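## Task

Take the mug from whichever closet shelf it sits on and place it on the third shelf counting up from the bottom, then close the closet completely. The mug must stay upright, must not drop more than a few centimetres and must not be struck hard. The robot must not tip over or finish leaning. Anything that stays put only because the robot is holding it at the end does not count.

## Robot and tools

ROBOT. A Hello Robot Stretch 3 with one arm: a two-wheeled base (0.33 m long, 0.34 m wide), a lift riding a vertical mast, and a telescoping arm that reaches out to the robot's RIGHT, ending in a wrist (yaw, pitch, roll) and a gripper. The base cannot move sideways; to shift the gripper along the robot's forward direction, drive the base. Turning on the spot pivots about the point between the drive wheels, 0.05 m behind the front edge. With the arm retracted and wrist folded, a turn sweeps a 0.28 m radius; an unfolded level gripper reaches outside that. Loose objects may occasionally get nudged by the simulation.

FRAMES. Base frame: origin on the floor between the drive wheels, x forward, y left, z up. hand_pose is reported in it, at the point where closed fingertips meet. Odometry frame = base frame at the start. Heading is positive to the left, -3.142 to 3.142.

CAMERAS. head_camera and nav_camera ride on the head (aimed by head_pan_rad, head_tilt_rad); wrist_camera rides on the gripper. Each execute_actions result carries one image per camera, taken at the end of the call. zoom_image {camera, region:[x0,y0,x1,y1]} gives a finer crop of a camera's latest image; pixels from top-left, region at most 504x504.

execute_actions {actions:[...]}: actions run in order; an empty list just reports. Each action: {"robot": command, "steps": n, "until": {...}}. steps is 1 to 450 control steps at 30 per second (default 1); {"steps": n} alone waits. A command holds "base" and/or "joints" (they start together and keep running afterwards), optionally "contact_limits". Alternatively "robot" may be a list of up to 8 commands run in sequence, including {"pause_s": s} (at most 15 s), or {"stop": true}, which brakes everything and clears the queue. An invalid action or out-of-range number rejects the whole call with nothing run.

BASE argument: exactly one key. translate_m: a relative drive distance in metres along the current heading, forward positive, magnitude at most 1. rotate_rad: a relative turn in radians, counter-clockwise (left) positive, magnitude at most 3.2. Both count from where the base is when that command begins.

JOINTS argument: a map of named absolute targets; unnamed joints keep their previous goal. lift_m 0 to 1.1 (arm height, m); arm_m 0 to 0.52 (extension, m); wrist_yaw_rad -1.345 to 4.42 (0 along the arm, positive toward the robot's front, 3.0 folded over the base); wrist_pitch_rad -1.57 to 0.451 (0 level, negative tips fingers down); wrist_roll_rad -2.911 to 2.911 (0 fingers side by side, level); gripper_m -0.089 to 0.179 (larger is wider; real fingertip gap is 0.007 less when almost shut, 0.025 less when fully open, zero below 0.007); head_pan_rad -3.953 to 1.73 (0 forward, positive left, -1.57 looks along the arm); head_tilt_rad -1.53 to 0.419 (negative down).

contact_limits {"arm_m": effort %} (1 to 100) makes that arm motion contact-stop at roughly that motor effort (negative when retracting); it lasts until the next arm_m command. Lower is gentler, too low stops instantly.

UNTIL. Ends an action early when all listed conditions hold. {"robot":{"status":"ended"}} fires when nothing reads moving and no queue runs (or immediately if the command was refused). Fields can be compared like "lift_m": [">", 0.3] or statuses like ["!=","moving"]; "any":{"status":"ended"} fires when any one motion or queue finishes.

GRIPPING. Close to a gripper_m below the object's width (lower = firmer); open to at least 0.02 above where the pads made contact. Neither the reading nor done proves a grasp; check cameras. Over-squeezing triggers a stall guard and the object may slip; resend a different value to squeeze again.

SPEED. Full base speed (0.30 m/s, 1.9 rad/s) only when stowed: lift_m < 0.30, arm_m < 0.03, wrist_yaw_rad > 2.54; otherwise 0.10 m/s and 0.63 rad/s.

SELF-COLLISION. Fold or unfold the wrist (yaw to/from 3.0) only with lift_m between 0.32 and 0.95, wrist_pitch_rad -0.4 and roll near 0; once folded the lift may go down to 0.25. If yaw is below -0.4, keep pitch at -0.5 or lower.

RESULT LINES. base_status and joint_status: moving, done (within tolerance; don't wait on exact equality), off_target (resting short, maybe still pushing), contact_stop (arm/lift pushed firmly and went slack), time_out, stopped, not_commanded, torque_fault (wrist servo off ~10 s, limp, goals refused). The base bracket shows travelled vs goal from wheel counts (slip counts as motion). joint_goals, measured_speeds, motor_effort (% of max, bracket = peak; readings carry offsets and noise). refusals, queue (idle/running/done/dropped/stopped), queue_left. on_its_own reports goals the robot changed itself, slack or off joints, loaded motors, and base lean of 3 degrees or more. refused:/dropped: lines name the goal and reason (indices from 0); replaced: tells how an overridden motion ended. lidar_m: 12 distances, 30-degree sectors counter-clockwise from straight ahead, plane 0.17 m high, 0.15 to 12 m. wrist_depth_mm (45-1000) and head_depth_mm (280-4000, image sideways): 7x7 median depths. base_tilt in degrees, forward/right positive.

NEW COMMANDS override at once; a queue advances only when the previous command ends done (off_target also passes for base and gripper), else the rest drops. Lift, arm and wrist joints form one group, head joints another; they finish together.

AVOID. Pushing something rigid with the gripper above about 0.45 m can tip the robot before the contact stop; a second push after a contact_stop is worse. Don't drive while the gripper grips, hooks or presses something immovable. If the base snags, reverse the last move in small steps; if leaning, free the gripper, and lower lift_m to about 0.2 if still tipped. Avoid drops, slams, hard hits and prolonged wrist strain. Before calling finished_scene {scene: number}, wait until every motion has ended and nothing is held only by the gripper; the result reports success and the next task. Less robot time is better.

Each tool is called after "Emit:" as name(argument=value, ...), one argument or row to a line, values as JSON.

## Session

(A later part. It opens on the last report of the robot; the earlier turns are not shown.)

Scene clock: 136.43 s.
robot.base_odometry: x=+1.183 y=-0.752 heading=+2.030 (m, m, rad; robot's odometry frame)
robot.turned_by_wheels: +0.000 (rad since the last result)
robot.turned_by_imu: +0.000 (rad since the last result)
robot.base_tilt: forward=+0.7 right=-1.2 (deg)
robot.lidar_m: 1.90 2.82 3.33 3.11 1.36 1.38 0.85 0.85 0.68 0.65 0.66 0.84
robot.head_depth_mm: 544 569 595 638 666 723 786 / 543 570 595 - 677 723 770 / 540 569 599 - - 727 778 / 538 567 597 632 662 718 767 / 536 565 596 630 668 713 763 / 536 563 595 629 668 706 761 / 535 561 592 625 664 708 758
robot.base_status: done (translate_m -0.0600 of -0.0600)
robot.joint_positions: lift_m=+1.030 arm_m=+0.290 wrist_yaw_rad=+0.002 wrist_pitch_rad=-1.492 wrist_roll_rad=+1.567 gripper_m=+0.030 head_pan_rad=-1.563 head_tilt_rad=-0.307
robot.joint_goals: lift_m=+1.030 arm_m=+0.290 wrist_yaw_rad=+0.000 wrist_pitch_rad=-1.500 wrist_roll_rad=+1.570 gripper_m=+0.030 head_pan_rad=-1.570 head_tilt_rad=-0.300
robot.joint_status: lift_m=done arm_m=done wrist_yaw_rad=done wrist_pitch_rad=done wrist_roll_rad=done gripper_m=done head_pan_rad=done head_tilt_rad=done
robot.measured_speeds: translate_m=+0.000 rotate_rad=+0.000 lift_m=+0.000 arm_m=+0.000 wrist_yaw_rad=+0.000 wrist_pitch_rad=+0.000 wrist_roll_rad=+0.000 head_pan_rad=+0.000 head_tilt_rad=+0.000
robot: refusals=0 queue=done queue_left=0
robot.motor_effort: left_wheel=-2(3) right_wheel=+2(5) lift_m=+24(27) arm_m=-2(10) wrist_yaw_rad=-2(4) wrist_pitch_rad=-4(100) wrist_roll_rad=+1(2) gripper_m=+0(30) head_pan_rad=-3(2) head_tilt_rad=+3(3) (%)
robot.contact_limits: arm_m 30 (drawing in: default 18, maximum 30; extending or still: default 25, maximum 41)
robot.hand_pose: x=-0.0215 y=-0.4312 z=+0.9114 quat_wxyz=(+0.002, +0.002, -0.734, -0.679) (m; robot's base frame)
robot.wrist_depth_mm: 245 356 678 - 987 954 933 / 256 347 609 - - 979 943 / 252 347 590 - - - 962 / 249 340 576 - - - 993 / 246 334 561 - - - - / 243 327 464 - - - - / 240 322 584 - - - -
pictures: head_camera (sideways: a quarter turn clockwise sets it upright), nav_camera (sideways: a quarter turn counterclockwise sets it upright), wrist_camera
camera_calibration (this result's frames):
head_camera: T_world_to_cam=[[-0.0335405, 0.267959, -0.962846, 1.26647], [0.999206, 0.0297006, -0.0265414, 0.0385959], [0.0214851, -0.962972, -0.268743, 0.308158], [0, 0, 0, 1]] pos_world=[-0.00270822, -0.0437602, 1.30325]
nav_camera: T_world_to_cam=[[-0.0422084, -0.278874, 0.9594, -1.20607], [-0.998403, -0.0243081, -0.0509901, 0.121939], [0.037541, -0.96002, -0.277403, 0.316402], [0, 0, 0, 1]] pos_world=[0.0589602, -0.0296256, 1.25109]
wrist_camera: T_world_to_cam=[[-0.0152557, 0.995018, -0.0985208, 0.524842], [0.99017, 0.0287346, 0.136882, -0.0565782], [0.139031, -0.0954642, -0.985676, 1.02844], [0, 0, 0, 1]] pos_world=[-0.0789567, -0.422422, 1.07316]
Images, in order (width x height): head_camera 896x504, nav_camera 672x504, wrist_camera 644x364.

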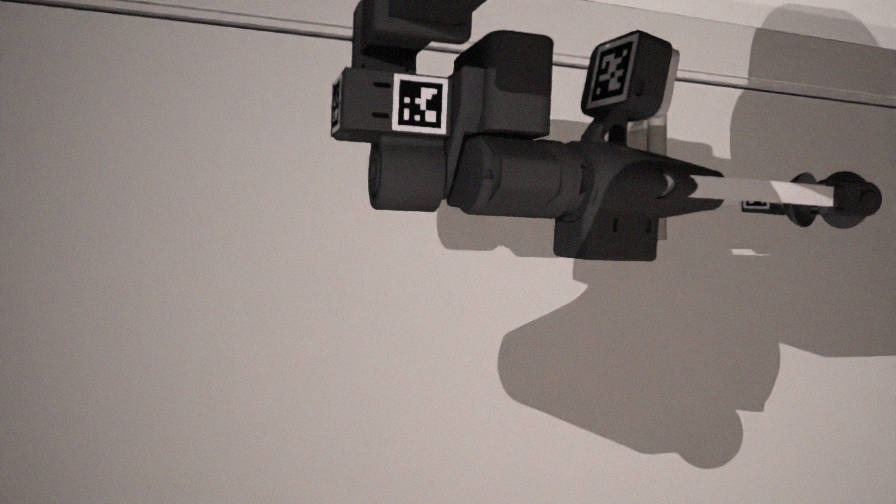

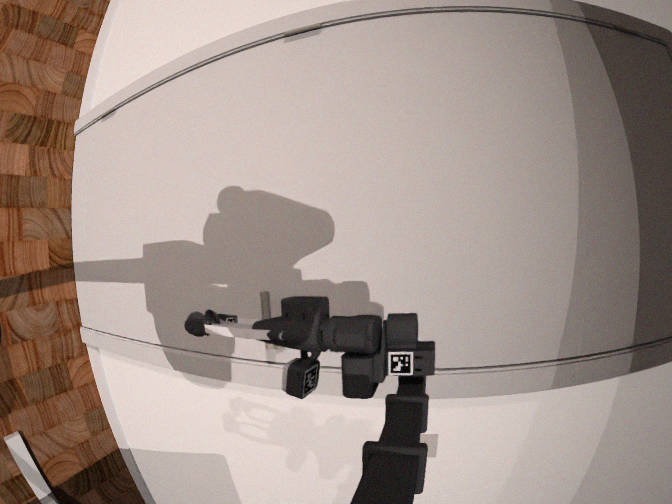

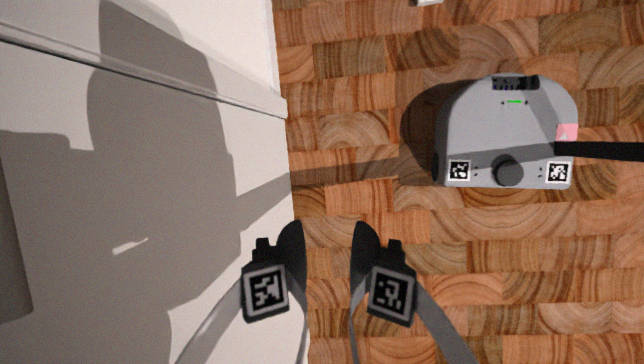

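Emit:
execute_actions(
  actions=[
    {"robot":{"joints":{"arm_m":0.0,"head_pan_rad":1.0,"head_tilt_rad":-0.2}},"steps":120,"until":{"robot":{"status":"ended"}}},
  ],
)

Emit:
execute_actions(
  actions=[
    {"robot":{"joints":{"head_pan_rad":-3.4}},"steps":150,"until":{"robot":{"status":"ended"}}},
  ],
)

Scene clock: 140.30 s.
robot.base_odometry: x=+1.183 y=-0.752 heading=+2.030 (m, m, rad; robot's odometry frame)
robot.turned_by_wheels: +0.000 (rad since the last result)
robot.turned_by_imu: +0.001 (rad since the last result)
robot.base_tilt: forward=+0.7 right=-1.3 (deg)
robot.lidar_m: 1.91 2.82 3.33 3.10 1.37 1.38 0.85 0.85 0.68 0.65 0.66 0.84
robot.head_depth_mm: 2878 3124 3193 3199 3256 2344 1770 / 3121 - - - 3481 2339 1749 / 3161 3885 - - 3471 2317 1743 / 3220 3613 3730 3876 3439 2332 1739 / 3153 3361 3493 3613 3404 2290 1730 / 3013 3137 3246 3362 3371 2289 1721 / 2825 2953 3021 3173 3146 2271 1706
robot.base_status: done (translate_m -0.0600 of -0.0600)
robot.joint_positions: lift_m=+1.030 arm_m=+0.002 wrist_yaw_rad=+0.002 wrist_pitch_rad=-1.493 wrist_roll_rad=+1.567 gripper_m=+0.030 head_pan_rad=+0.993 head_tilt_rad=-0.211
robot.joint_goals: lift_m=+1.030 arm_m=+0.000 wrist_yaw_rad=+0.000 wrist_pitch_rad=-1.500 wrist_roll_rad=+1.570 gripper_m=+0.030 head_pan_rad=+1.000 head_tilt_rad=-0.200
robot.joint_status: lift_m=done arm_m=done wrist_yaw_rad=done wrist_pitch_rad=done wrist_roll_rad=done gripper_m=done head_pan_rad=done head_tilt_rad=done
robot.measured_speeds: translate_m=+0.000 rotate_rad=+0.000 lift_m=+0.000 arm_m=+0.000 wrist_yaw_rad=+0.000 wrist_pitch_rad=+0.000 wrist_roll_rad=+0.000 head_pan_rad=+0.000 head_tilt_rad=+0.000
robot: refusals=0 queue=done queue_left=0
robot.motor_effort: left_wheel=-2(2) right_wheel=+1(1) lift_m=+24(24) arm_m=-3(3) wrist_yaw_rad=-2(1) wrist_pitch_rad=-4(4) wrist_roll_rad=+1(1) gripper_m=-1(1) head_pan_rad=+3(34) head_tilt_rad=+5(14) (%)
robot.hand_pose: x=-0.0215 y=-0.1431 z=+0.9114 quat_wxyz=(+0.002, +0.002, -0.734, -0.679) (m; robot's base frame)
robot.wrist_depth_mm: 579 803 - - 989 972 923 / 542 787 - - - 948 945 / 543 754 - - - 985 965 / 533 754 - - - - 985 / 526 727 - - - - - / 521 713 - - - - - / 519 710 - - - - -
pictures: head_camera (sideways: a quarter turn clockwise sets it upright), nav_camera (sideways: a quarter turn counterclockwise sets it upright), wrist_camera
camera_calibration (this result's frames):
head_camera: T_world_to_cam=[[-0.0689455, -0.163482, -0.984134, 1.29452], [-0.847847, 0.529471, -0.0285567, 0.0524901], [0.525739, 0.832427, -0.175112, 0.183213], [0, 0, 0, 1]] pos_world=[0.0374325, 0.0313268, 1.30756]
nav_camera: T_world_to_cam=[[0.13827, 0.130969, 0.981697, -1.23632], [0.848275, -0.527271, -0.049134, 0.108264], [0.511185, 0.839543, -0.184004, 0.191947], [0, 0, 0, 1]] pos_world=[-0.019012, 0.0578574, 1.25433]
wrist_camera: T_world_to_cam=[[-0.0152481, 0.995124, -0.0974442, 0.237216], [0.990171, 0.0285788, 0.136911, -0.0649055], [0.139029, -0.0943988, -0.985779, 1.0562], [0, 0, 0, 1]] pos_world=[-0.0789568, -0.134501, 1.07318]
Images, in order (width x height): head_camera 896x504, nav_camera 672x504, wrist_camera 644x364.

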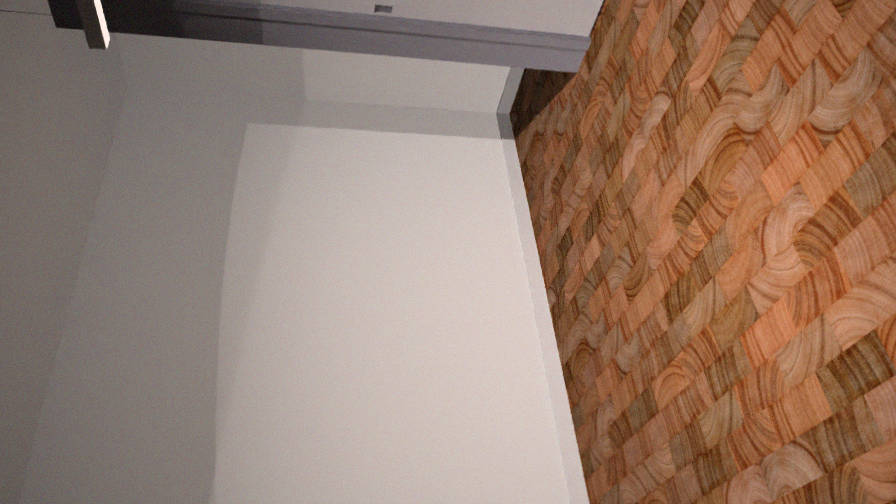

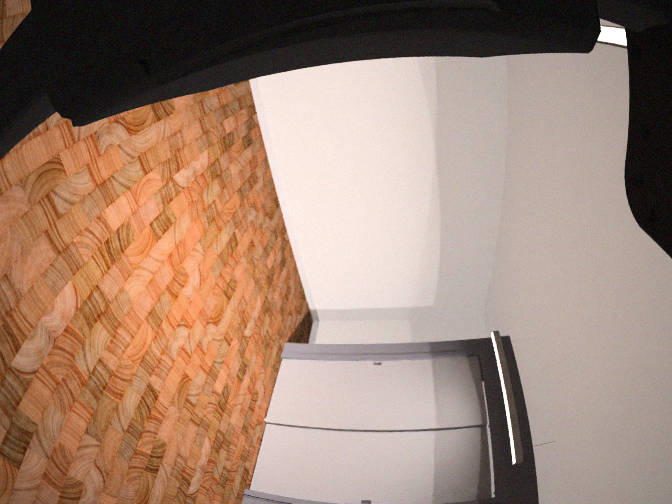

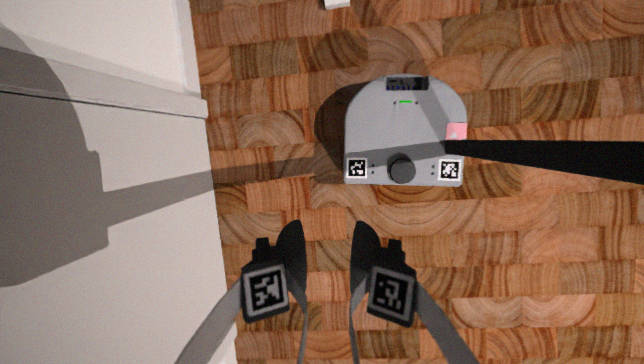

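Scene clock: 142.80 s.
robot.base_odometry: x=+1.183 y=-0.752 heading=+2.030 (m, m, rad; robot's odometry frame)
robot.turned_by_wheels: +0.000 (rad since the last result)
robot.turned_by_imu: +0.000 (rad since the last result)
robot.base_tilt: forward=+0.7 right=-1.3 (deg)
robot.lidar_m: 1.90 2.83 3.33 3.10 1.37 1.37 0.85 0.85 0.69 0.65 0.66 0.84
robot.head_depth_mm: 1349 1403 1435 - - - - / 1289 1342 1409 1460 - - - / 1244 1300 1372 1417 - - - / 1207 1247 1323 1372 - - - / 1173 1210 1280 1331 - - - / 1154 1195 1247 1289 - - - / 1126 1168 1209 1257 979 623 -
robot.base_status: done (translate_m -0.0600 of -0.0600)
robot.joint_positions: lift_m=+1.030 arm_m=+0.002 wrist_yaw_rad=+0.002 wrist_pitch_rad=-1.493 wrist_roll_rad=+1.567 gripper_m=+0.030 head_pan_rad=-3.393 head_tilt_rad=-0.211
robot.joint_goals: lift_m=+1.030 arm_m=+0.000 wrist_yaw_rad=+0.000 wrist_pitch_rad=-1.500 wrist_roll_rad=+1.570 gripper_m=+0.030 head_pan_rad=-3.400 head_tilt_rad=-0.200
robot.joint_status: lift_m=done arm_m=done wrist_yaw_rad=done wrist_pitch_rad=done wrist_roll_rad=done gripper_m=done head_pan_rad=done head_tilt_rad=done
robot.measured_speeds: translate_m=+0.000 rotate_rad=+0.000 lift_m=+0.000 arm_m=+0.000 wrist_yaw_rad=+0.000 wrist_pitch_rad=+0.000 wrist_roll_rad=+0.000 head_pan_rad=+0.000 head_tilt_rad=+0.000
robot: refusals=0 queue=done queue_left=0
robot.motor_effort: left_wheel=-2(2) right_wheel=+2(1) lift_m=+24(24) arm_m=-2(2) wrist_yaw_rad=-2(3) wrist_pitch_rad=-4(3) wrist_roll_rad=+1(1) gripper_m=-1(1) head_pan_rad=-2(32) head_tilt_rad=+4(5) (%)
robot.hand_pose: x=-0.0215 y=-0.1431 z=+0.9114 quat_wxyz=(+0.002, +0.002, -0.734, -0.679) (m; robot's base frame)
robot.wrist_depth_mm: 568 800 - - 992 958 928 / 541 792 - - - 976 945 / 541 761 - - - - 974 / 530 750 - - - - - / 529 738 - - - - - / 519 713 - - - - - / 514 692 - - - - -
pictures: head_camera (sideways: a quarter turn clockwise sets it upright), nav_camera (sideways: a quarter turn counterclockwise sets it upright), wrist_camera
camera_calibration (this result's frames):
head_camera: T_world_to_cam=[[0.176961, -0.012833, -0.984134, 1.29302], [-0.229368, -0.972921, -0.0285567, 0.0487174], [-0.957118, 0.230783, -0.175112, 0.192258], [0, 0, 0, 1]] pos_world=[-0.0336252, 0.0196216, 1.30756]
nav_camera: T_world_to_cam=[[-0.168416, 0.0889247, 0.981697, -1.23445], [0.227148, 0.97262, -0.049134, 0.112053], [-0.959187, 0.214715, -0.184004, 0.200916], [0, 0, 0, 1]] pos_world=[-0.0406379, -0.0423516, 1.25433]
wrist_camera: T_world_to_cam=[[-0.0152479, 0.995124, -0.0974443, 0.237216], [0.990171, 0.0285786, 0.136911, -0.0649056], [0.139029, -0.0943989, -0.985779, 1.0562], [0, 0, 0, 1]] pos_world=[-0.0789568, -0.134501, 1.07318]
Images, in order (width x height): head_camera 896x504, nav_camera 672x504, wrist_camera 644x364.

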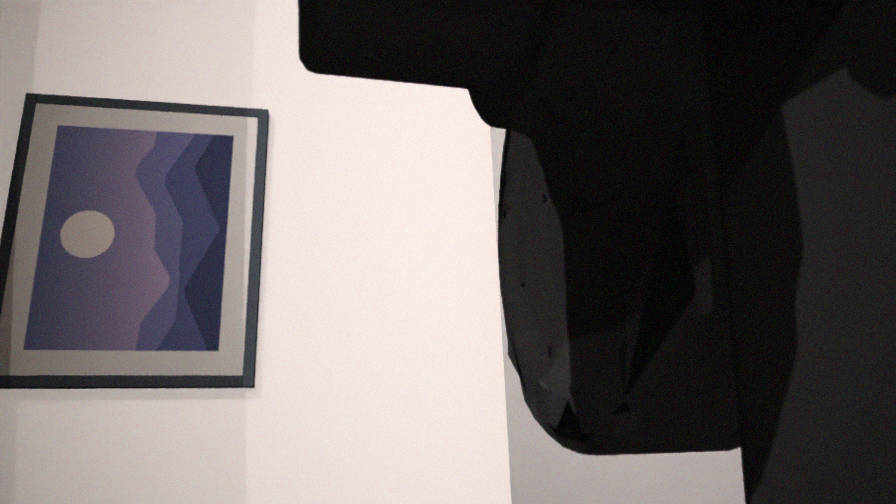

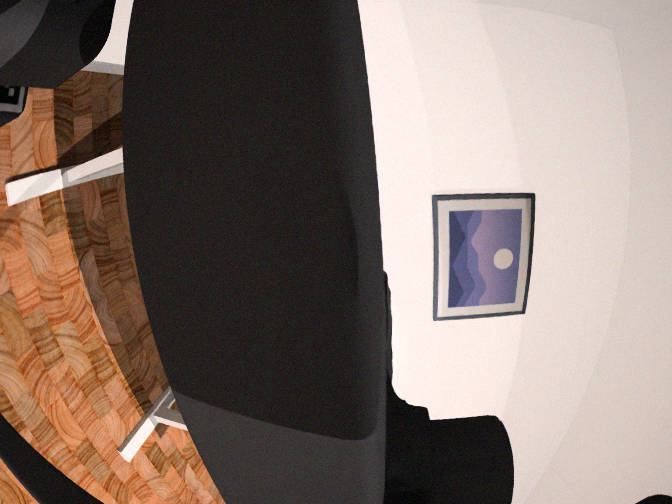

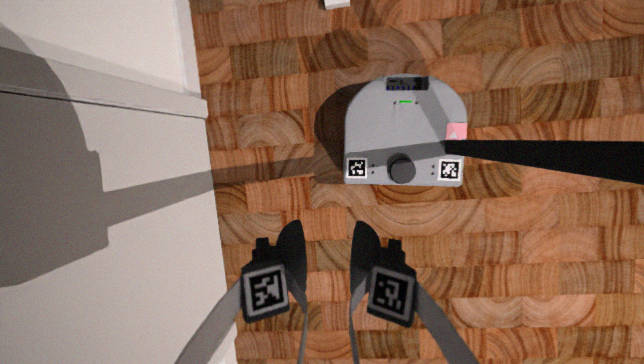

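Emit:
execute_actions(
  actions=[
    {"robot":[{"joints":{"lift_m":0.6,"wrist_pitch_rad":-0.4,"wrist_roll_rad":0,"head_pan_rad":0,"head_tilt_rad":-0.3}},{"joints":{"wrist_yaw_rad":3.0}},{"joints":{"lift_m":0.27},"base":{"rotate_rad":1.57}},{"base":{"translate_m":1.0}},{"base":{"translate_m":0.8}}],"steps":450,"until":{"robot":{"status":"ended"}}},
    {"steps":450,"until":{"robot":{"status":"ended"}}},
  ],
)

Scene clock: 163.97 s.
robot.base_odometry: x=-0.431 y=-1.549 heading=-2.683 (m, m, rad; robot's odometry frame)
robot.turned_by_wheels: +1.570 (rad since the last result)
robot.turned_by_imu: +1.545 (rad since the last result)
robot.base_tilt: forward=+0.7 right=-1.2 (deg)
robot.lidar_m: 1.32 1.34 1.62 1.51 1.25 1.95 2.43 2.46 2.79 2.52 2.11 1.42
robot.head_depth_mm: 1153 1211 1279 1354 1434 1531 1588 / 1153 1207 1273 1345 1423 1511 1581 / 1140 1199 1264 1339 1419 1509 1569 / 1135 1189 1254 1334 1407 1495 1547 / 1130 1187 1242 1319 1394 1485 1543 / 1126 1183 1240 1314 1398 1485 1537 / 1116 1176 1235 1305 1383 1470 1527
robot.base_status: done (translate_m +0.8000 of +0.8000)
robot.joint_positions: lift_m=+0.270 arm_m=+0.002 wrist_yaw_rad=+2.998 wrist_pitch_rad=-0.421 wrist_roll_rad=+0.004 gripper_m=+0.030 head_pan_rad=-0.007 head_tilt_rad=-0.297
robot.joint_goals: lift_m=+0.270 arm_m=+0.000 wrist_yaw_rad=+3.000 wrist_pitch_rad=-0.400 wrist_roll_rad=+0.000 gripper_m=+0.030 head_pan_rad=+0.000 head_tilt_rad=-0.300
robot.joint_status: lift_m=done arm_m=done wrist_yaw_rad=done wrist_pitch_rad=done wrist_roll_rad=done gripper_m=done head_pan_rad=done head_tilt_rad=done
robot.measured_speeds: translate_m=+0.000 rotate_rad=+0.000 lift_m=+0.000 arm_m=+0.000 wrist_yaw_rad=+0.000 wrist_pitch_rad=+0.000 wrist_roll_rad=+0.000 head_pan_rad=+0.000 head_tilt_rad=+0.000
robot: refusals=0 queue=done queue_left=0
robot.motor_effort: left_wheel=-2(10) right_wheel=+2(9) lift_m=+21(25) arm_m=-2(2) wrist_yaw_rad=+2(3) wrist_pitch_rad=+10(11) wrist_roll_rad=-2(3) gripper_m=-1(0) head_pan_rad=+3(32) head_tilt_rad=-1(9) (%)
robot.hand_pose: x=+0.0108 y=+0.0743 z=+0.2822 quat_wxyz=(+0.198, +0.701, +0.098, +0.678) (m; robot's base frame)
robot.wrist_depth_mm: - - - - - - - / - - - - - - - / - - - - - - - / 809 810 776 790 773 761 752 / 626 617 - 618 604 598 596 / 507 510 - 520 506 490 491 / 443 - - - 413 419 411
pictures: head_camera (sideways: a quarter turn clockwise sets it upright), nav_camera (sideways: a quarter turn counterclockwise sets it upright), wrist_camera
camera_calibration (this result's frames):
head_camera: T_world_to_cam=[[-0.259065, -0.0297543, -0.965401, 1.27118], [-0.0150919, 0.999528, -0.0267562, 0.0450631], [0.965742, 0.00763813, -0.259392, 0.290228], [0, 0, 0, 1]] pos_world=[0.0497139, -0.00943556, 1.30369]
nav_camera: T_world_to_cam=[[0.268924, -0.0461437, 0.962055, -1.21144], [0.0104635, -0.998653, -0.0508239, 0.115569], [0.963105, 0.0237342, -0.268079, 0.298621], [0, 0, 0, 1]] pos_world=[0.0369726, 0.0524259, 1.2514]
wrist_camera: T_world_to_cam=[[0.992495, -0.122268, -0.00220731, 0.00531685], [-0.0670022, -0.528605, -0.846219, 0.313197], [0.102299, 0.840016, -0.53283, 0.255117], [0, 0, 0, 1]] pos_world=[-0.0103902, -0.0480949, 0.40098]
Images, in order (width x height): head_camera 896x504, nav_camera 672x504, wrist_camera 644x364.

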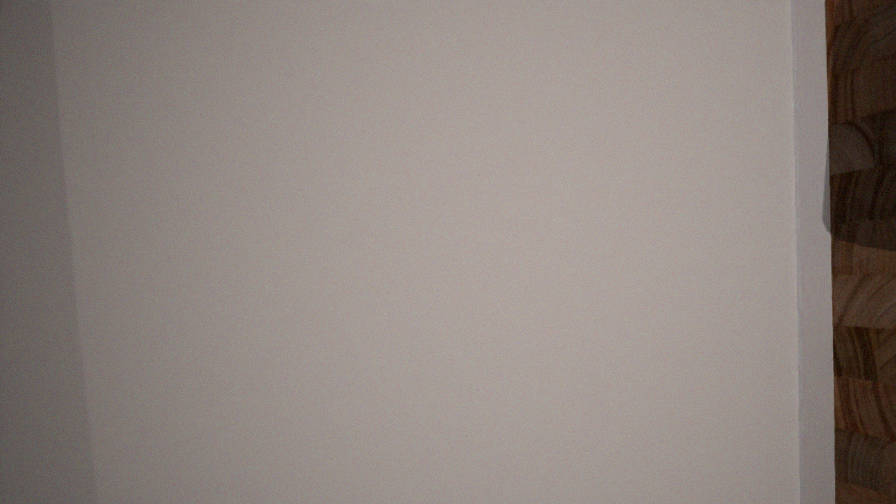

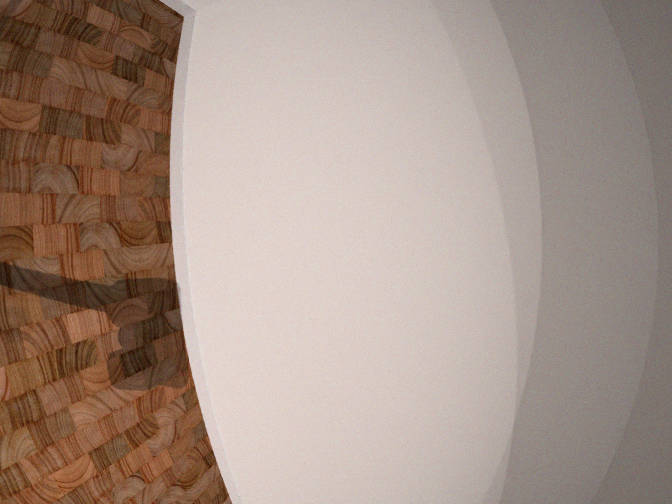

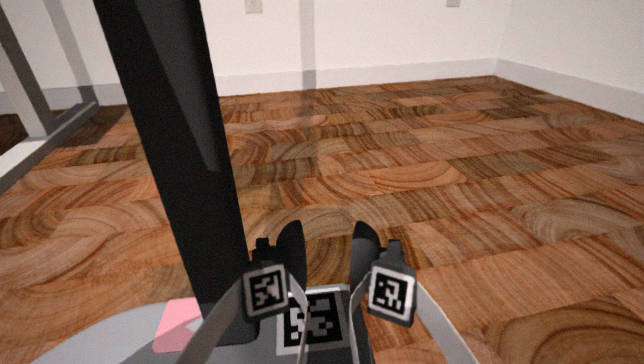

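Emit:
execute_actions(
  actions=[
    {"robot":{"joints":{"head_pan_rad":-1.45,"head_tilt_rad":-0.15}},"steps":120,"until":{"robot":{"status":"ended"}}},
  ],
)

Scene clock: 165.77 s.
robot.base_odometry: x=-0.431 y=-1.549 heading=-2.683 (m, m, rad; robot's odometry frame)
robot.turned_by_wheels: +0.000 (rad since the last result)
robot.turned_by_imu: +0.000 (rad since the last result)
robot.base_tilt: forward=+0.7 right=-1.2 (deg)
robot.lidar_m: 1.32 1.34 1.62 1.51 1.25 1.94 2.43 2.47 2.79 2.52 2.11 1.42
robot.head_depth_mm: 2267 2357 2431 2513 2566 2547 1866 / 2288 2366 2433 2502 2584 2563 1857 / 2306 2387 2492 2525 2586 2539 1869 / 2307 2402 2468 2522 2613 2522 1858 / 2795 3119 3177 3336 3366 2494 1834 / 2786 3154 3243 3339 3389 2463 1819 / 2860 3183 3227 3308 3296 2454 1816
robot.base_status: done (translate_m +0.8000 of +0.8000)
robot.joint_positions: lift_m=+0.270 arm_m=+0.002 wrist_yaw_rad=+2.998 wrist_pitch_rad=-0.421 wrist_roll_rad=+0.004 gripper_m=+0.030 head_pan_rad=-1.443 head_tilt_rad=-0.162
robot.joint_goals: lift_m=+0.270 arm_m=+0.000 wrist_yaw_rad=+3.000 wrist_pitch_rad=-0.400 wrist_roll_rad=+0.000 gripper_m=+0.030 head_pan_rad=-1.450 head_tilt_rad=-0.150
robot.joint_status: lift_m=done arm_m=done wrist_yaw_rad=done wrist_pitch_rad=done wrist_roll_rad=done gripper_m=done head_pan_rad=done head_tilt_rad=done
robot.measured_speeds: translate_m=+0.000 rotate_rad=+0.000 lift_m=+0.000 arm_m=+0.000 wrist_yaw_rad=+0.000 wrist_pitch_rad=+0.000 wrist_roll_rad=+0.000 head_pan_rad=+0.000 head_tilt_rad=+0.000
robot: refusals=0 queue=done queue_left=0
robot.motor_effort: left_wheel=-2(2) right_wheel=+2(2) lift_m=+21(21) arm_m=-3(2) wrist_yaw_rad=+3(2) wrist_pitch_rad=+9(10) wrist_roll_rad=-2(2) gripper_m=-1(1) head_pan_rad=-3(32) head_tilt_rad=+5(15) (%)
robot.hand_pose: x=+0.0108 y=+0.0743 z=+0.2822 quat_wxyz=(+0.198, +0.701, +0.098, +0.678) (m; robot's base frame)
robot.wrist_depth_mm: - - - - - - - / - - - - - - - / - - - - - - - / 804 798 789 772 776 761 757 / 632 617 - 615 609 597 585 / 516 516 - 523 505 493 488 / 446 - - - 416 418 416
pictures: head_camera (sideways: a quarter turn clockwise sets it upright), nav_camera (sideways: a quarter turn counterclockwise sets it upright), wrist_camera
camera_calibration (this result's frames):
head_camera: T_world_to_cam=[[-0.0473788, 0.120921, -0.991531, 1.30408], [0.988894, 0.145669, -0.0294879, 0.0425001], [0.140869, -0.981916, -0.12648, 0.122256], [0, 0, 0, 1]] pos_world=[0.00253543, -0.0438363, 1.30975]
nav_camera: T_world_to_cam=[[-0.0264568, -0.141257, 0.989619, -1.2457], [-0.987305, -0.151408, -0.0480066, 0.117997], [0.156617, -0.978326, -0.135458, 0.130919], [0, 0, 0, 1]] pos_world=[0.0630376, -0.0300165, 1.25616]
wrist_camera: T_world_to_cam=[[0.992495, -0.122268, -0.00220733, 0.00531685], [-0.0670022, -0.528605, -0.846219, 0.313197], [0.102299, 0.840016, -0.53283, 0.255117], [0, 0, 0, 1]] pos_world=[-0.0103902, -0.0480949, 0.40098]
Images, in order (width x height): head_camera 896x504, nav_camera 672x504, wrist_camera 644x364.

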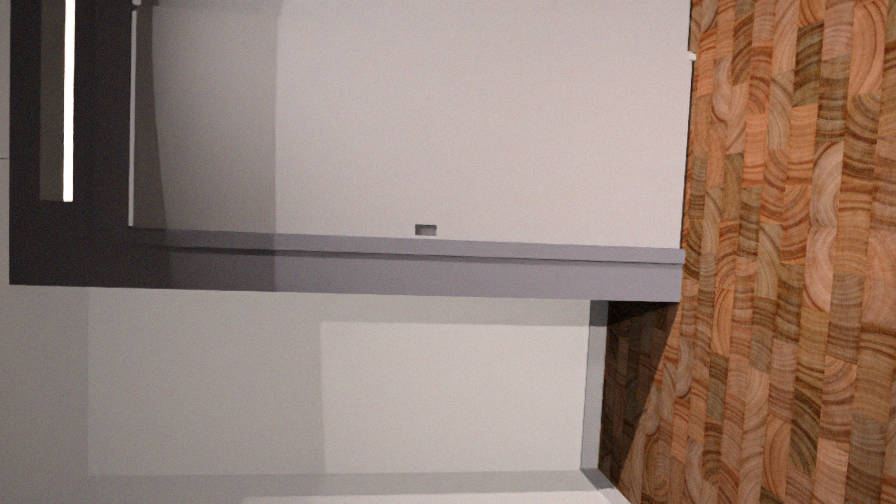

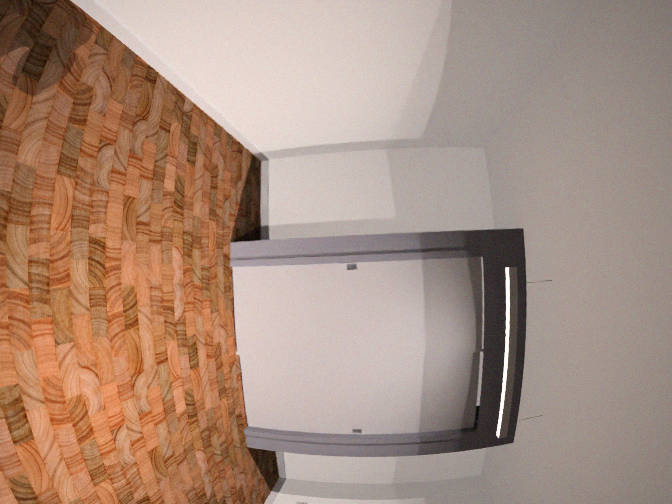

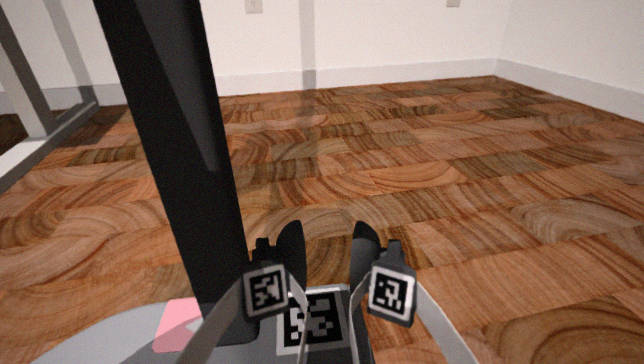

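Emit:
execute_actions(
  actions=[
    {"robot":[{"base":{"rotate_rad":-1.46}},{"base":{"translate_m":1.0}},{"base":{"translate_m":0.75}},{"base":{"rotate_rad":1.57},"joints":{"head_pan_rad":-1.57,"head_tilt_rad":-0.3}},{"joints":{"lift_m":0.9}},{"joints":{"wrist_yaw_rad":0,"gripper_m":0.0}},{"joints":{"wrist_pitch_rad":0,"lift_m":0.97}}],"steps":450,"until":{"robot":{"status":"ended"}}},
    {"steps":450,"until":{"robot":{"status":"ended"}}},
  ],
)

Scene clock: 191.07 s.
robot.base_odometry: x=-1.375 y=-0.075 heading=-2.573 (m, m, rad; robot's odometry frame)
robot.turned_by_wheels: +0.110 (rad since the last result)
robot.turned_by_imu: +0.112 (rad since the last result)
robot.base_tilt: forward=+0.6 right=-1.1 (deg)
robot.lidar_m: 1.29 1.34 1.83 2.89 3.37 2.57 2.49 1.20 0.83 0.78 0.82 1.33
robot.head_depth_mm: 666 697 736 774 817 867 915 / 671 703 742 780 825 860 - / 674 708 748 788 830 - - / 680 712 751 792 841 890 952 / 662 695 731 772 822 872 933 / 675 707 745 786 832 888 947 / 678 718 755 805 1648 1758 1516
robot.base_status: done (rotate_rad +1.5699 of +1.5700)
robot.joint_positions: lift_m=+0.970 arm_m=+0.002 wrist_yaw_rad=+0.002 wrist_pitch_rad=-0.024 wrist_roll_rad=+0.003 gripper_m=+0.000 head_pan_rad=-1.563 head_tilt_rad=-0.296
robot.joint_goals: lift_m=+0.970 arm_m=+0.000 wrist_yaw_rad=+0.000 wrist_pitch_rad=+0.000 wrist_roll_rad=+0.000 gripper_m=+0.000 head_pan_rad=-1.570 head_tilt_rad=-0.300
robot.joint_status: lift_m=done arm_m=done wrist_yaw_rad=done wrist_pitch_rad=done wrist_roll_rad=done gripper_m=done head_pan_rad=done head_tilt_rad=done
robot.measured_speeds: translate_m=+0.000 rotate_rad=+0.000 lift_m=+0.000 arm_m=+0.000 wrist_yaw_rad=+0.000 wrist_pitch_rad=+0.000 wrist_roll_rad=+0.000 head_pan_rad=+0.000 head_tilt_rad=+0.000
robot: refusals=0 queue=done queue_left=0
robot.motor_effort: left_wheel=-3(13) right_wheel=+2(11) lift_m=+30(30) arm_m=-3(3) wrist_yaw_rad=-2(2) wrist_pitch_rad=+10(8) wrist_roll_rad=-1(2) gripper_m=-2(88) head_pan_rad=-2(12) head_tilt_rad=-2(13) (%)
robot.hand_pose: x=-0.0208 y=-0.4030 z=+1.0781 quat_wxyz=(+0.706, +0.010, -0.708, -0.008) (m; robot's base frame)
robot.wrist_depth_mm: - - 514 526 522 516 511 / - - 530 540 528 526 520 / - - 547 552 547 540 531 / - - 563 562 558 550 548 / - - 570 577 579 568 561 / - - 587 - 588 578 579 / - - 603 616 603 598 587
pictures: head_camera (sideways: a quarter turn clockwise sets it upright), nav_camera (sideways: a quarter turn counterclockwise sets it upright), wrist_camera
camera_calibration (this result's frames):
head_camera: T_world_to_cam=[[-0.033495, 0.257885, -0.965595, 1.27006], [0.999205, 0.0295356, -0.0267727, 0.0388974], [0.0216151, -0.965724, -0.258669, 0.295046], [0, 0, 0, 1]] pos_world=[-0.00270338, -0.0437445, 1.30372]
nav_camera: T_world_to_cam=[[-0.0422524, -0.268843, 0.962257, -1.2098], [-0.998397, -0.024953, -0.0508109, 0.121707], [0.0376714, -0.962861, -0.267358, 0.303328], [0, 0, 0, 1]] pos_world=[0.0589675, -0.0301484, 1.25142]
wrist_camera: T_world_to_cam=[[-0.999713, -0.0228552, 0.00712971, -0.0314148], [-0.0107911, 0.164322, -0.986348, 1.16385], [0.0213716, -0.986142, -0.164522, -0.0513308], [0, 0, 0, 1]] pos_world=[-0.0177496, -0.242585, 1.13974]
Images, in order (width x height): head_camera 896x504, nav_camera 672x504, wrist_camera 644x364.

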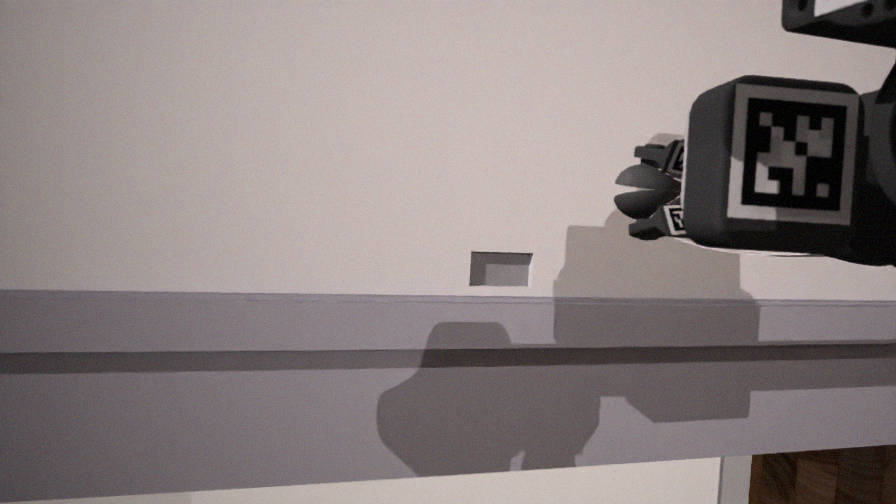

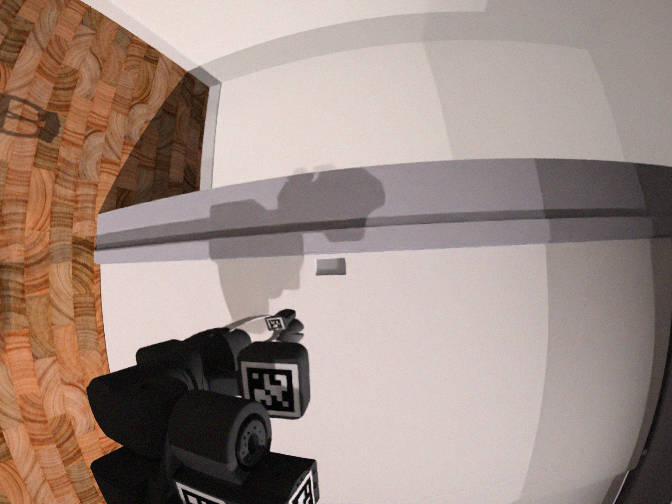

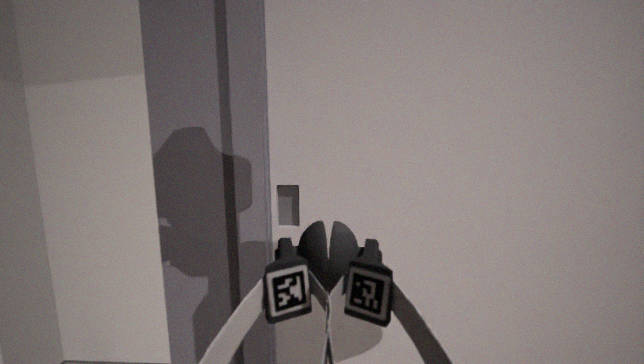

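Emit:
execute_actions(
  actions=[
    {"robot":[{"base":{"translate_m":0.052},"joints":{"lift_m":0.945,"arm_m":0.30}}],"steps":450,"until":{"robot":{"status":"ended"}}},
  ],
)

Scene clock: 195.00 s.
robot.base_odometry: x=-1.418 y=-0.103 heading=-2.573 (m, m, rad; robot's odometry frame)
robot.turned_by_wheels: +0.000 (rad since the last result)
robot.turned_by_imu: +0.001 (rad since the last result)
robot.base_tilt: forward=+0.8 right=-1.3 (deg)
robot.lidar_m: 1.23 1.28 1.76 2.90 2.89 2.63 2.54 1.20 0.83 0.77 0.82 1.28
robot.head_depth_mm: 665 699 735 772 - 874 925 / 670 702 739 773 - 886 933 / 674 709 747 782 - 891 941 / 662 696 735 777 824 877 940 / 667 699 737 778 823 874 935 / 674 708 744 789 834 894 956 / 1347 1422 1501 1579 1681 1783 1560
robot.base_status: done (translate_m +0.0520 of +0.0520)
robot.joint_positions: lift_m=+0.945 arm_m=+0.300 wrist_yaw_rad=+0.001 wrist_pitch_rad=-0.024 wrist_roll_rad=+0.003 gripper_m=+0.000 head_pan_rad=-1.563 head_tilt_rad=-0.296
robot.joint_goals: lift_m=+0.945 arm_m=+0.300 wrist_yaw_rad=+0.000 wrist_pitch_rad=+0.000 wrist_roll_rad=+0.000 gripper_m=+0.000 head_pan_rad=-1.570 head_tilt_rad=-0.300
robot.joint_status: lift_m=done arm_m=done wrist_yaw_rad=done wrist_pitch_rad=done wrist_roll_rad=done gripper_m=done head_pan_rad=done head_tilt_rad=done
robot.measured_speeds: translate_m=+0.000 rotate_rad=+0.000 lift_m=+0.000 arm_m=+0.000 wrist_yaw_rad=+0.000 wrist_pitch_rad=+0.000 wrist_roll_rad=+0.000 head_pan_rad=+0.000 head_tilt_rad=+0.000
robot: refusals=0 queue=done queue_left=0
robot.motor_effort: left_wheel=-2(6) right_wheel=+2(7) lift_m=+20(29) arm_m=+3(4) wrist_yaw_rad=-1(3) wrist_pitch_rad=+11(11) wrist_roll_rad=-1(1) gripper_m=-2(3) head_pan_rad=-2(3) head_tilt_rad=-1(1) (%)
robot.hand_pose: x=-0.0211 y=-0.7003 z=+1.0537 quat_wxyz=(+0.706, +0.009, -0.708, -0.008) (m; robot's base frame)
robot.wrist_depth_mm: 240 236 223 248 245 240 238 / 243 241 229 252 250 247 243 / 251 247 233 259 255 253 249 / 258 255 238 265 262 259 257 / 266 262 244 281 268 266 263 / 273 268 250 - 275 273 269 / 281 276 258 287 284 278 276
pictures: head_camera (sideways: a quarter turn clockwise sets it upright), nav_camera (sideways: a quarter turn counterclockwise sets it upright), wrist_camera
camera_calibration (this result's frames):
head_camera: T_world_to_cam=[[-0.0334949, 0.257886, -0.965595, 1.27006], [0.999205, 0.0295354, -0.0267727, 0.0388974], [0.0216149, -0.965724, -0.25867, 0.295047], [0, 0, 0, 1]] pos_world=[-0.00270339, -0.0437445, 1.30372]
nav_camera: T_world_to_cam=[[-0.0422525, -0.268844, 0.962257, -1.2098], [-0.998397, -0.0249527, -0.0508109, 0.121707], [0.0376711, -0.96286, -0.267359, 0.303329], [0, 0, 0, 1]] pos_world=[0.0589675, -0.0301484, 1.25142]
wrist_camera: T_world_to_cam=[[-0.999737, -0.0217929, 0.00713719, -0.0375697], [-0.0106165, 0.163977, -0.986407, 1.18841], [0.0203263, -0.986223, -0.164165, -0.348938], [0, 0, 0, 1]] pos_world=[-0.0178505, -0.53982, 1.11524]
Images, in order (width x height): head_camera 896x504, nav_camera 672x504, wrist_camera 644x364.

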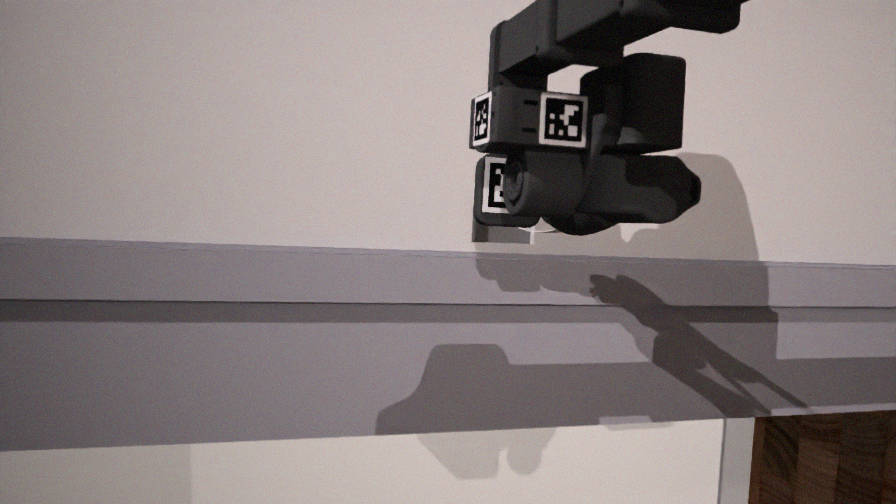

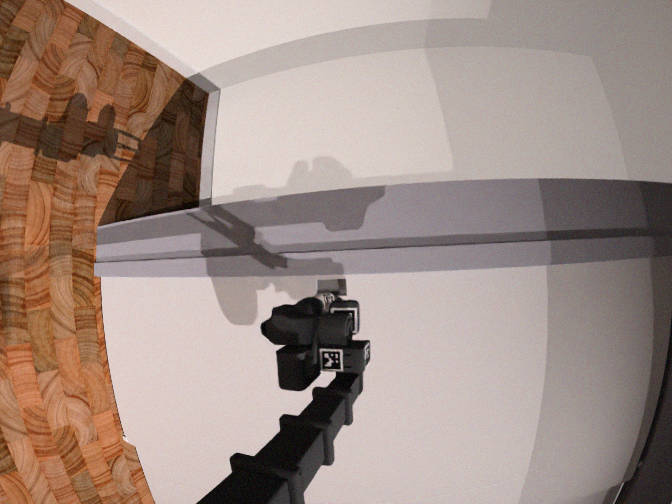

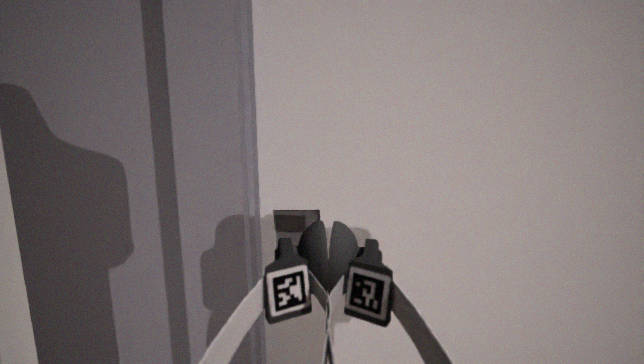

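Emit:
execute_actions(
  actions=[
    {"robot":[{"base":{"translate_m":0.025},"joints":{"lift_m":0.91,"arm_m":0.33}},{"joints":{"arm_m":0.43},"contact_limits":{"arm_m":12}}],"steps":450,"until":{"robot":{"status":"ended"}}},
  ],
)

Scene clock: 199.17 s.
robot.base_odometry: x=-1.439 y=-0.116 heading=-2.573 (m, m, rad; robot's odometry frame)
robot.turned_by_wheels: +0.000 (rad since the last result)
robot.turned_by_imu: -0.002 (rad since the last result)
robot.base_tilt: forward=+0.6 right=-1.3 (deg)
robot.lidar_m: 1.21 1.25 1.72 3.25 2.90 2.66 2.56 1.20 0.84 0.78 0.82 1.26
robot.head_depth_mm: 669 704 741 777 - - 937 / 676 707 744 781 - 882 938 / 678 713 748 784 - 891 947 / 660 692 728 768 815 873 936 / 672 705 742 783 830 883 942 / 676 713 751 792 848 906 975 / 1355 1424 1511 1576 1683 1792 1565
robot.base_status: done (translate_m +0.0250 of +0.0250)
robot.joint_positions: lift_m=+0.910 arm_m=+0.400 wrist_yaw_rad=-0.001 wrist_pitch_rad=-0.030 wrist_roll_rad=+0.003 gripper_m=+0.000 head_pan_rad=-1.563 head_tilt_rad=-0.298
robot.joint_goals: lift_m=+0.910 arm_m=+0.400 wrist_yaw_rad=+0.000 wrist_pitch_rad=+0.000 wrist_roll_rad=+0.000 gripper_m=+0.000 head_pan_rad=-1.570 head_tilt_rad=-0.300
robot.joint_status: lift_m=done arm_m=contact_stop wrist_yaw_rad=done wrist_pitch_rad=done wrist_roll_rad=done gripper_m=done head_pan_rad=done head_tilt_rad=done
robot.measured_speeds: translate_m=+0.000 rotate_rad=+0.001 lift_m=+0.000 arm_m=-0.013 wrist_yaw_rad=+0.060 wrist_pitch_rad=+0.000 wrist_roll_rad=+0.000 head_pan_rad=+0.000 head_tilt_rad=+0.000
robot: refusals=0 queue=dropped queue_left=0
robot.on_its_own: arm_m is slack since a contact_stop, until your next command for it (your +0.430 is given up)
robot.motor_effort: left_wheel=+1(7) right_wheel=+1(7) lift_m=+21(21) arm_m=+8(14) wrist_yaw_rad=+0(5) wrist_pitch_rad=+13(15) wrist_roll_rad=-1(1) gripper_m=-3(4) head_pan_rad=-2(2) head_tilt_rad=-1(1) (%)
robot.contact_limits: arm_m 12 (drawing in: default 18, maximum 30; extending or still: default 25, maximum 41)
robot.hand_pose: x=-0.0217 y=-0.8002 z=+1.0171 quat_wxyz=(+0.706, +0.011, -0.708, -0.011) (m; robot's base frame)
robot.wrist_depth_mm: 143 128 139 155 154 152 151 / 146 131 142 159 157 156 154 / 150 135 142 163 162 160 158 / 154 138 142 167 165 164 162 / 158 142 142 182 170 168 167 / 163 147 145 - 175 173 171 / 168 152 155 183 180 178 176
pictures: head_camera (sideways: a quarter turn clockwise sets it upright), nav_camera (sideways: a quarter turn counterclockwise sets it upright), wrist_camera
camera_calibration (this result's frames):
head_camera: T_world_to_cam=[[-0.033458, 0.258949, -0.965311, 1.26969], [0.99921, 0.0293915, -0.0267485, 0.0388659], [0.0214454, -0.965444, -0.259728, 0.296425], [0, 0, 0, 1]] pos_world=[-0.00271095, -0.043745, 1.30367]
nav_camera: T_world_to_cam=[[-0.0422913, -0.269891, 0.961962, -1.20942], [-0.998401, -0.024724, -0.05083, 0.121731], [0.0375021, -0.962573, -0.268414, 0.304703], [0, 0, 0, 1]] pos_world=[0.0589619, -0.0301023, 1.25139]
wrist_camera: T_world_to_cam=[[-0.999786, -0.0194056, 0.00712434, -0.0381868], [-0.01032, 0.169919, -0.985404, 1.17248], [0.0179118, -0.985267, -0.170083, -0.44679], [0, 0, 0, 1]] pos_world=[-0.0180759, -0.640175, 1.07964]
Images, in order (width x height): head_camera 896x504, nav_camera 672x504, wrist_camera 644x364.

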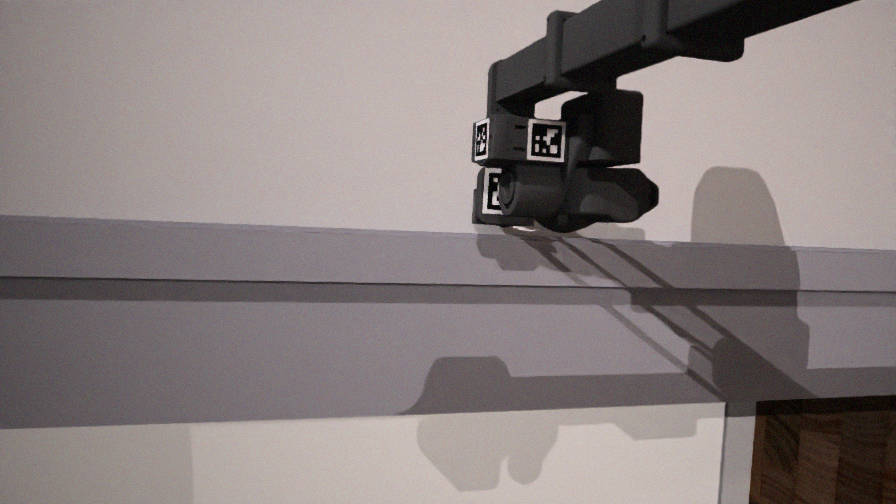

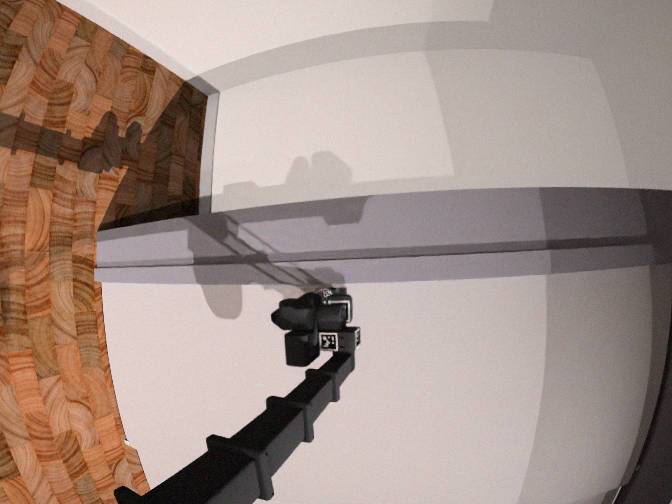

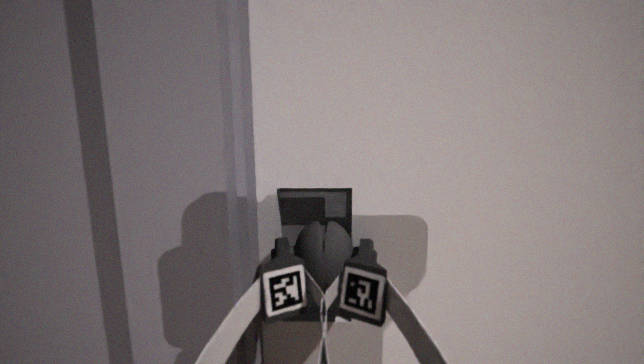

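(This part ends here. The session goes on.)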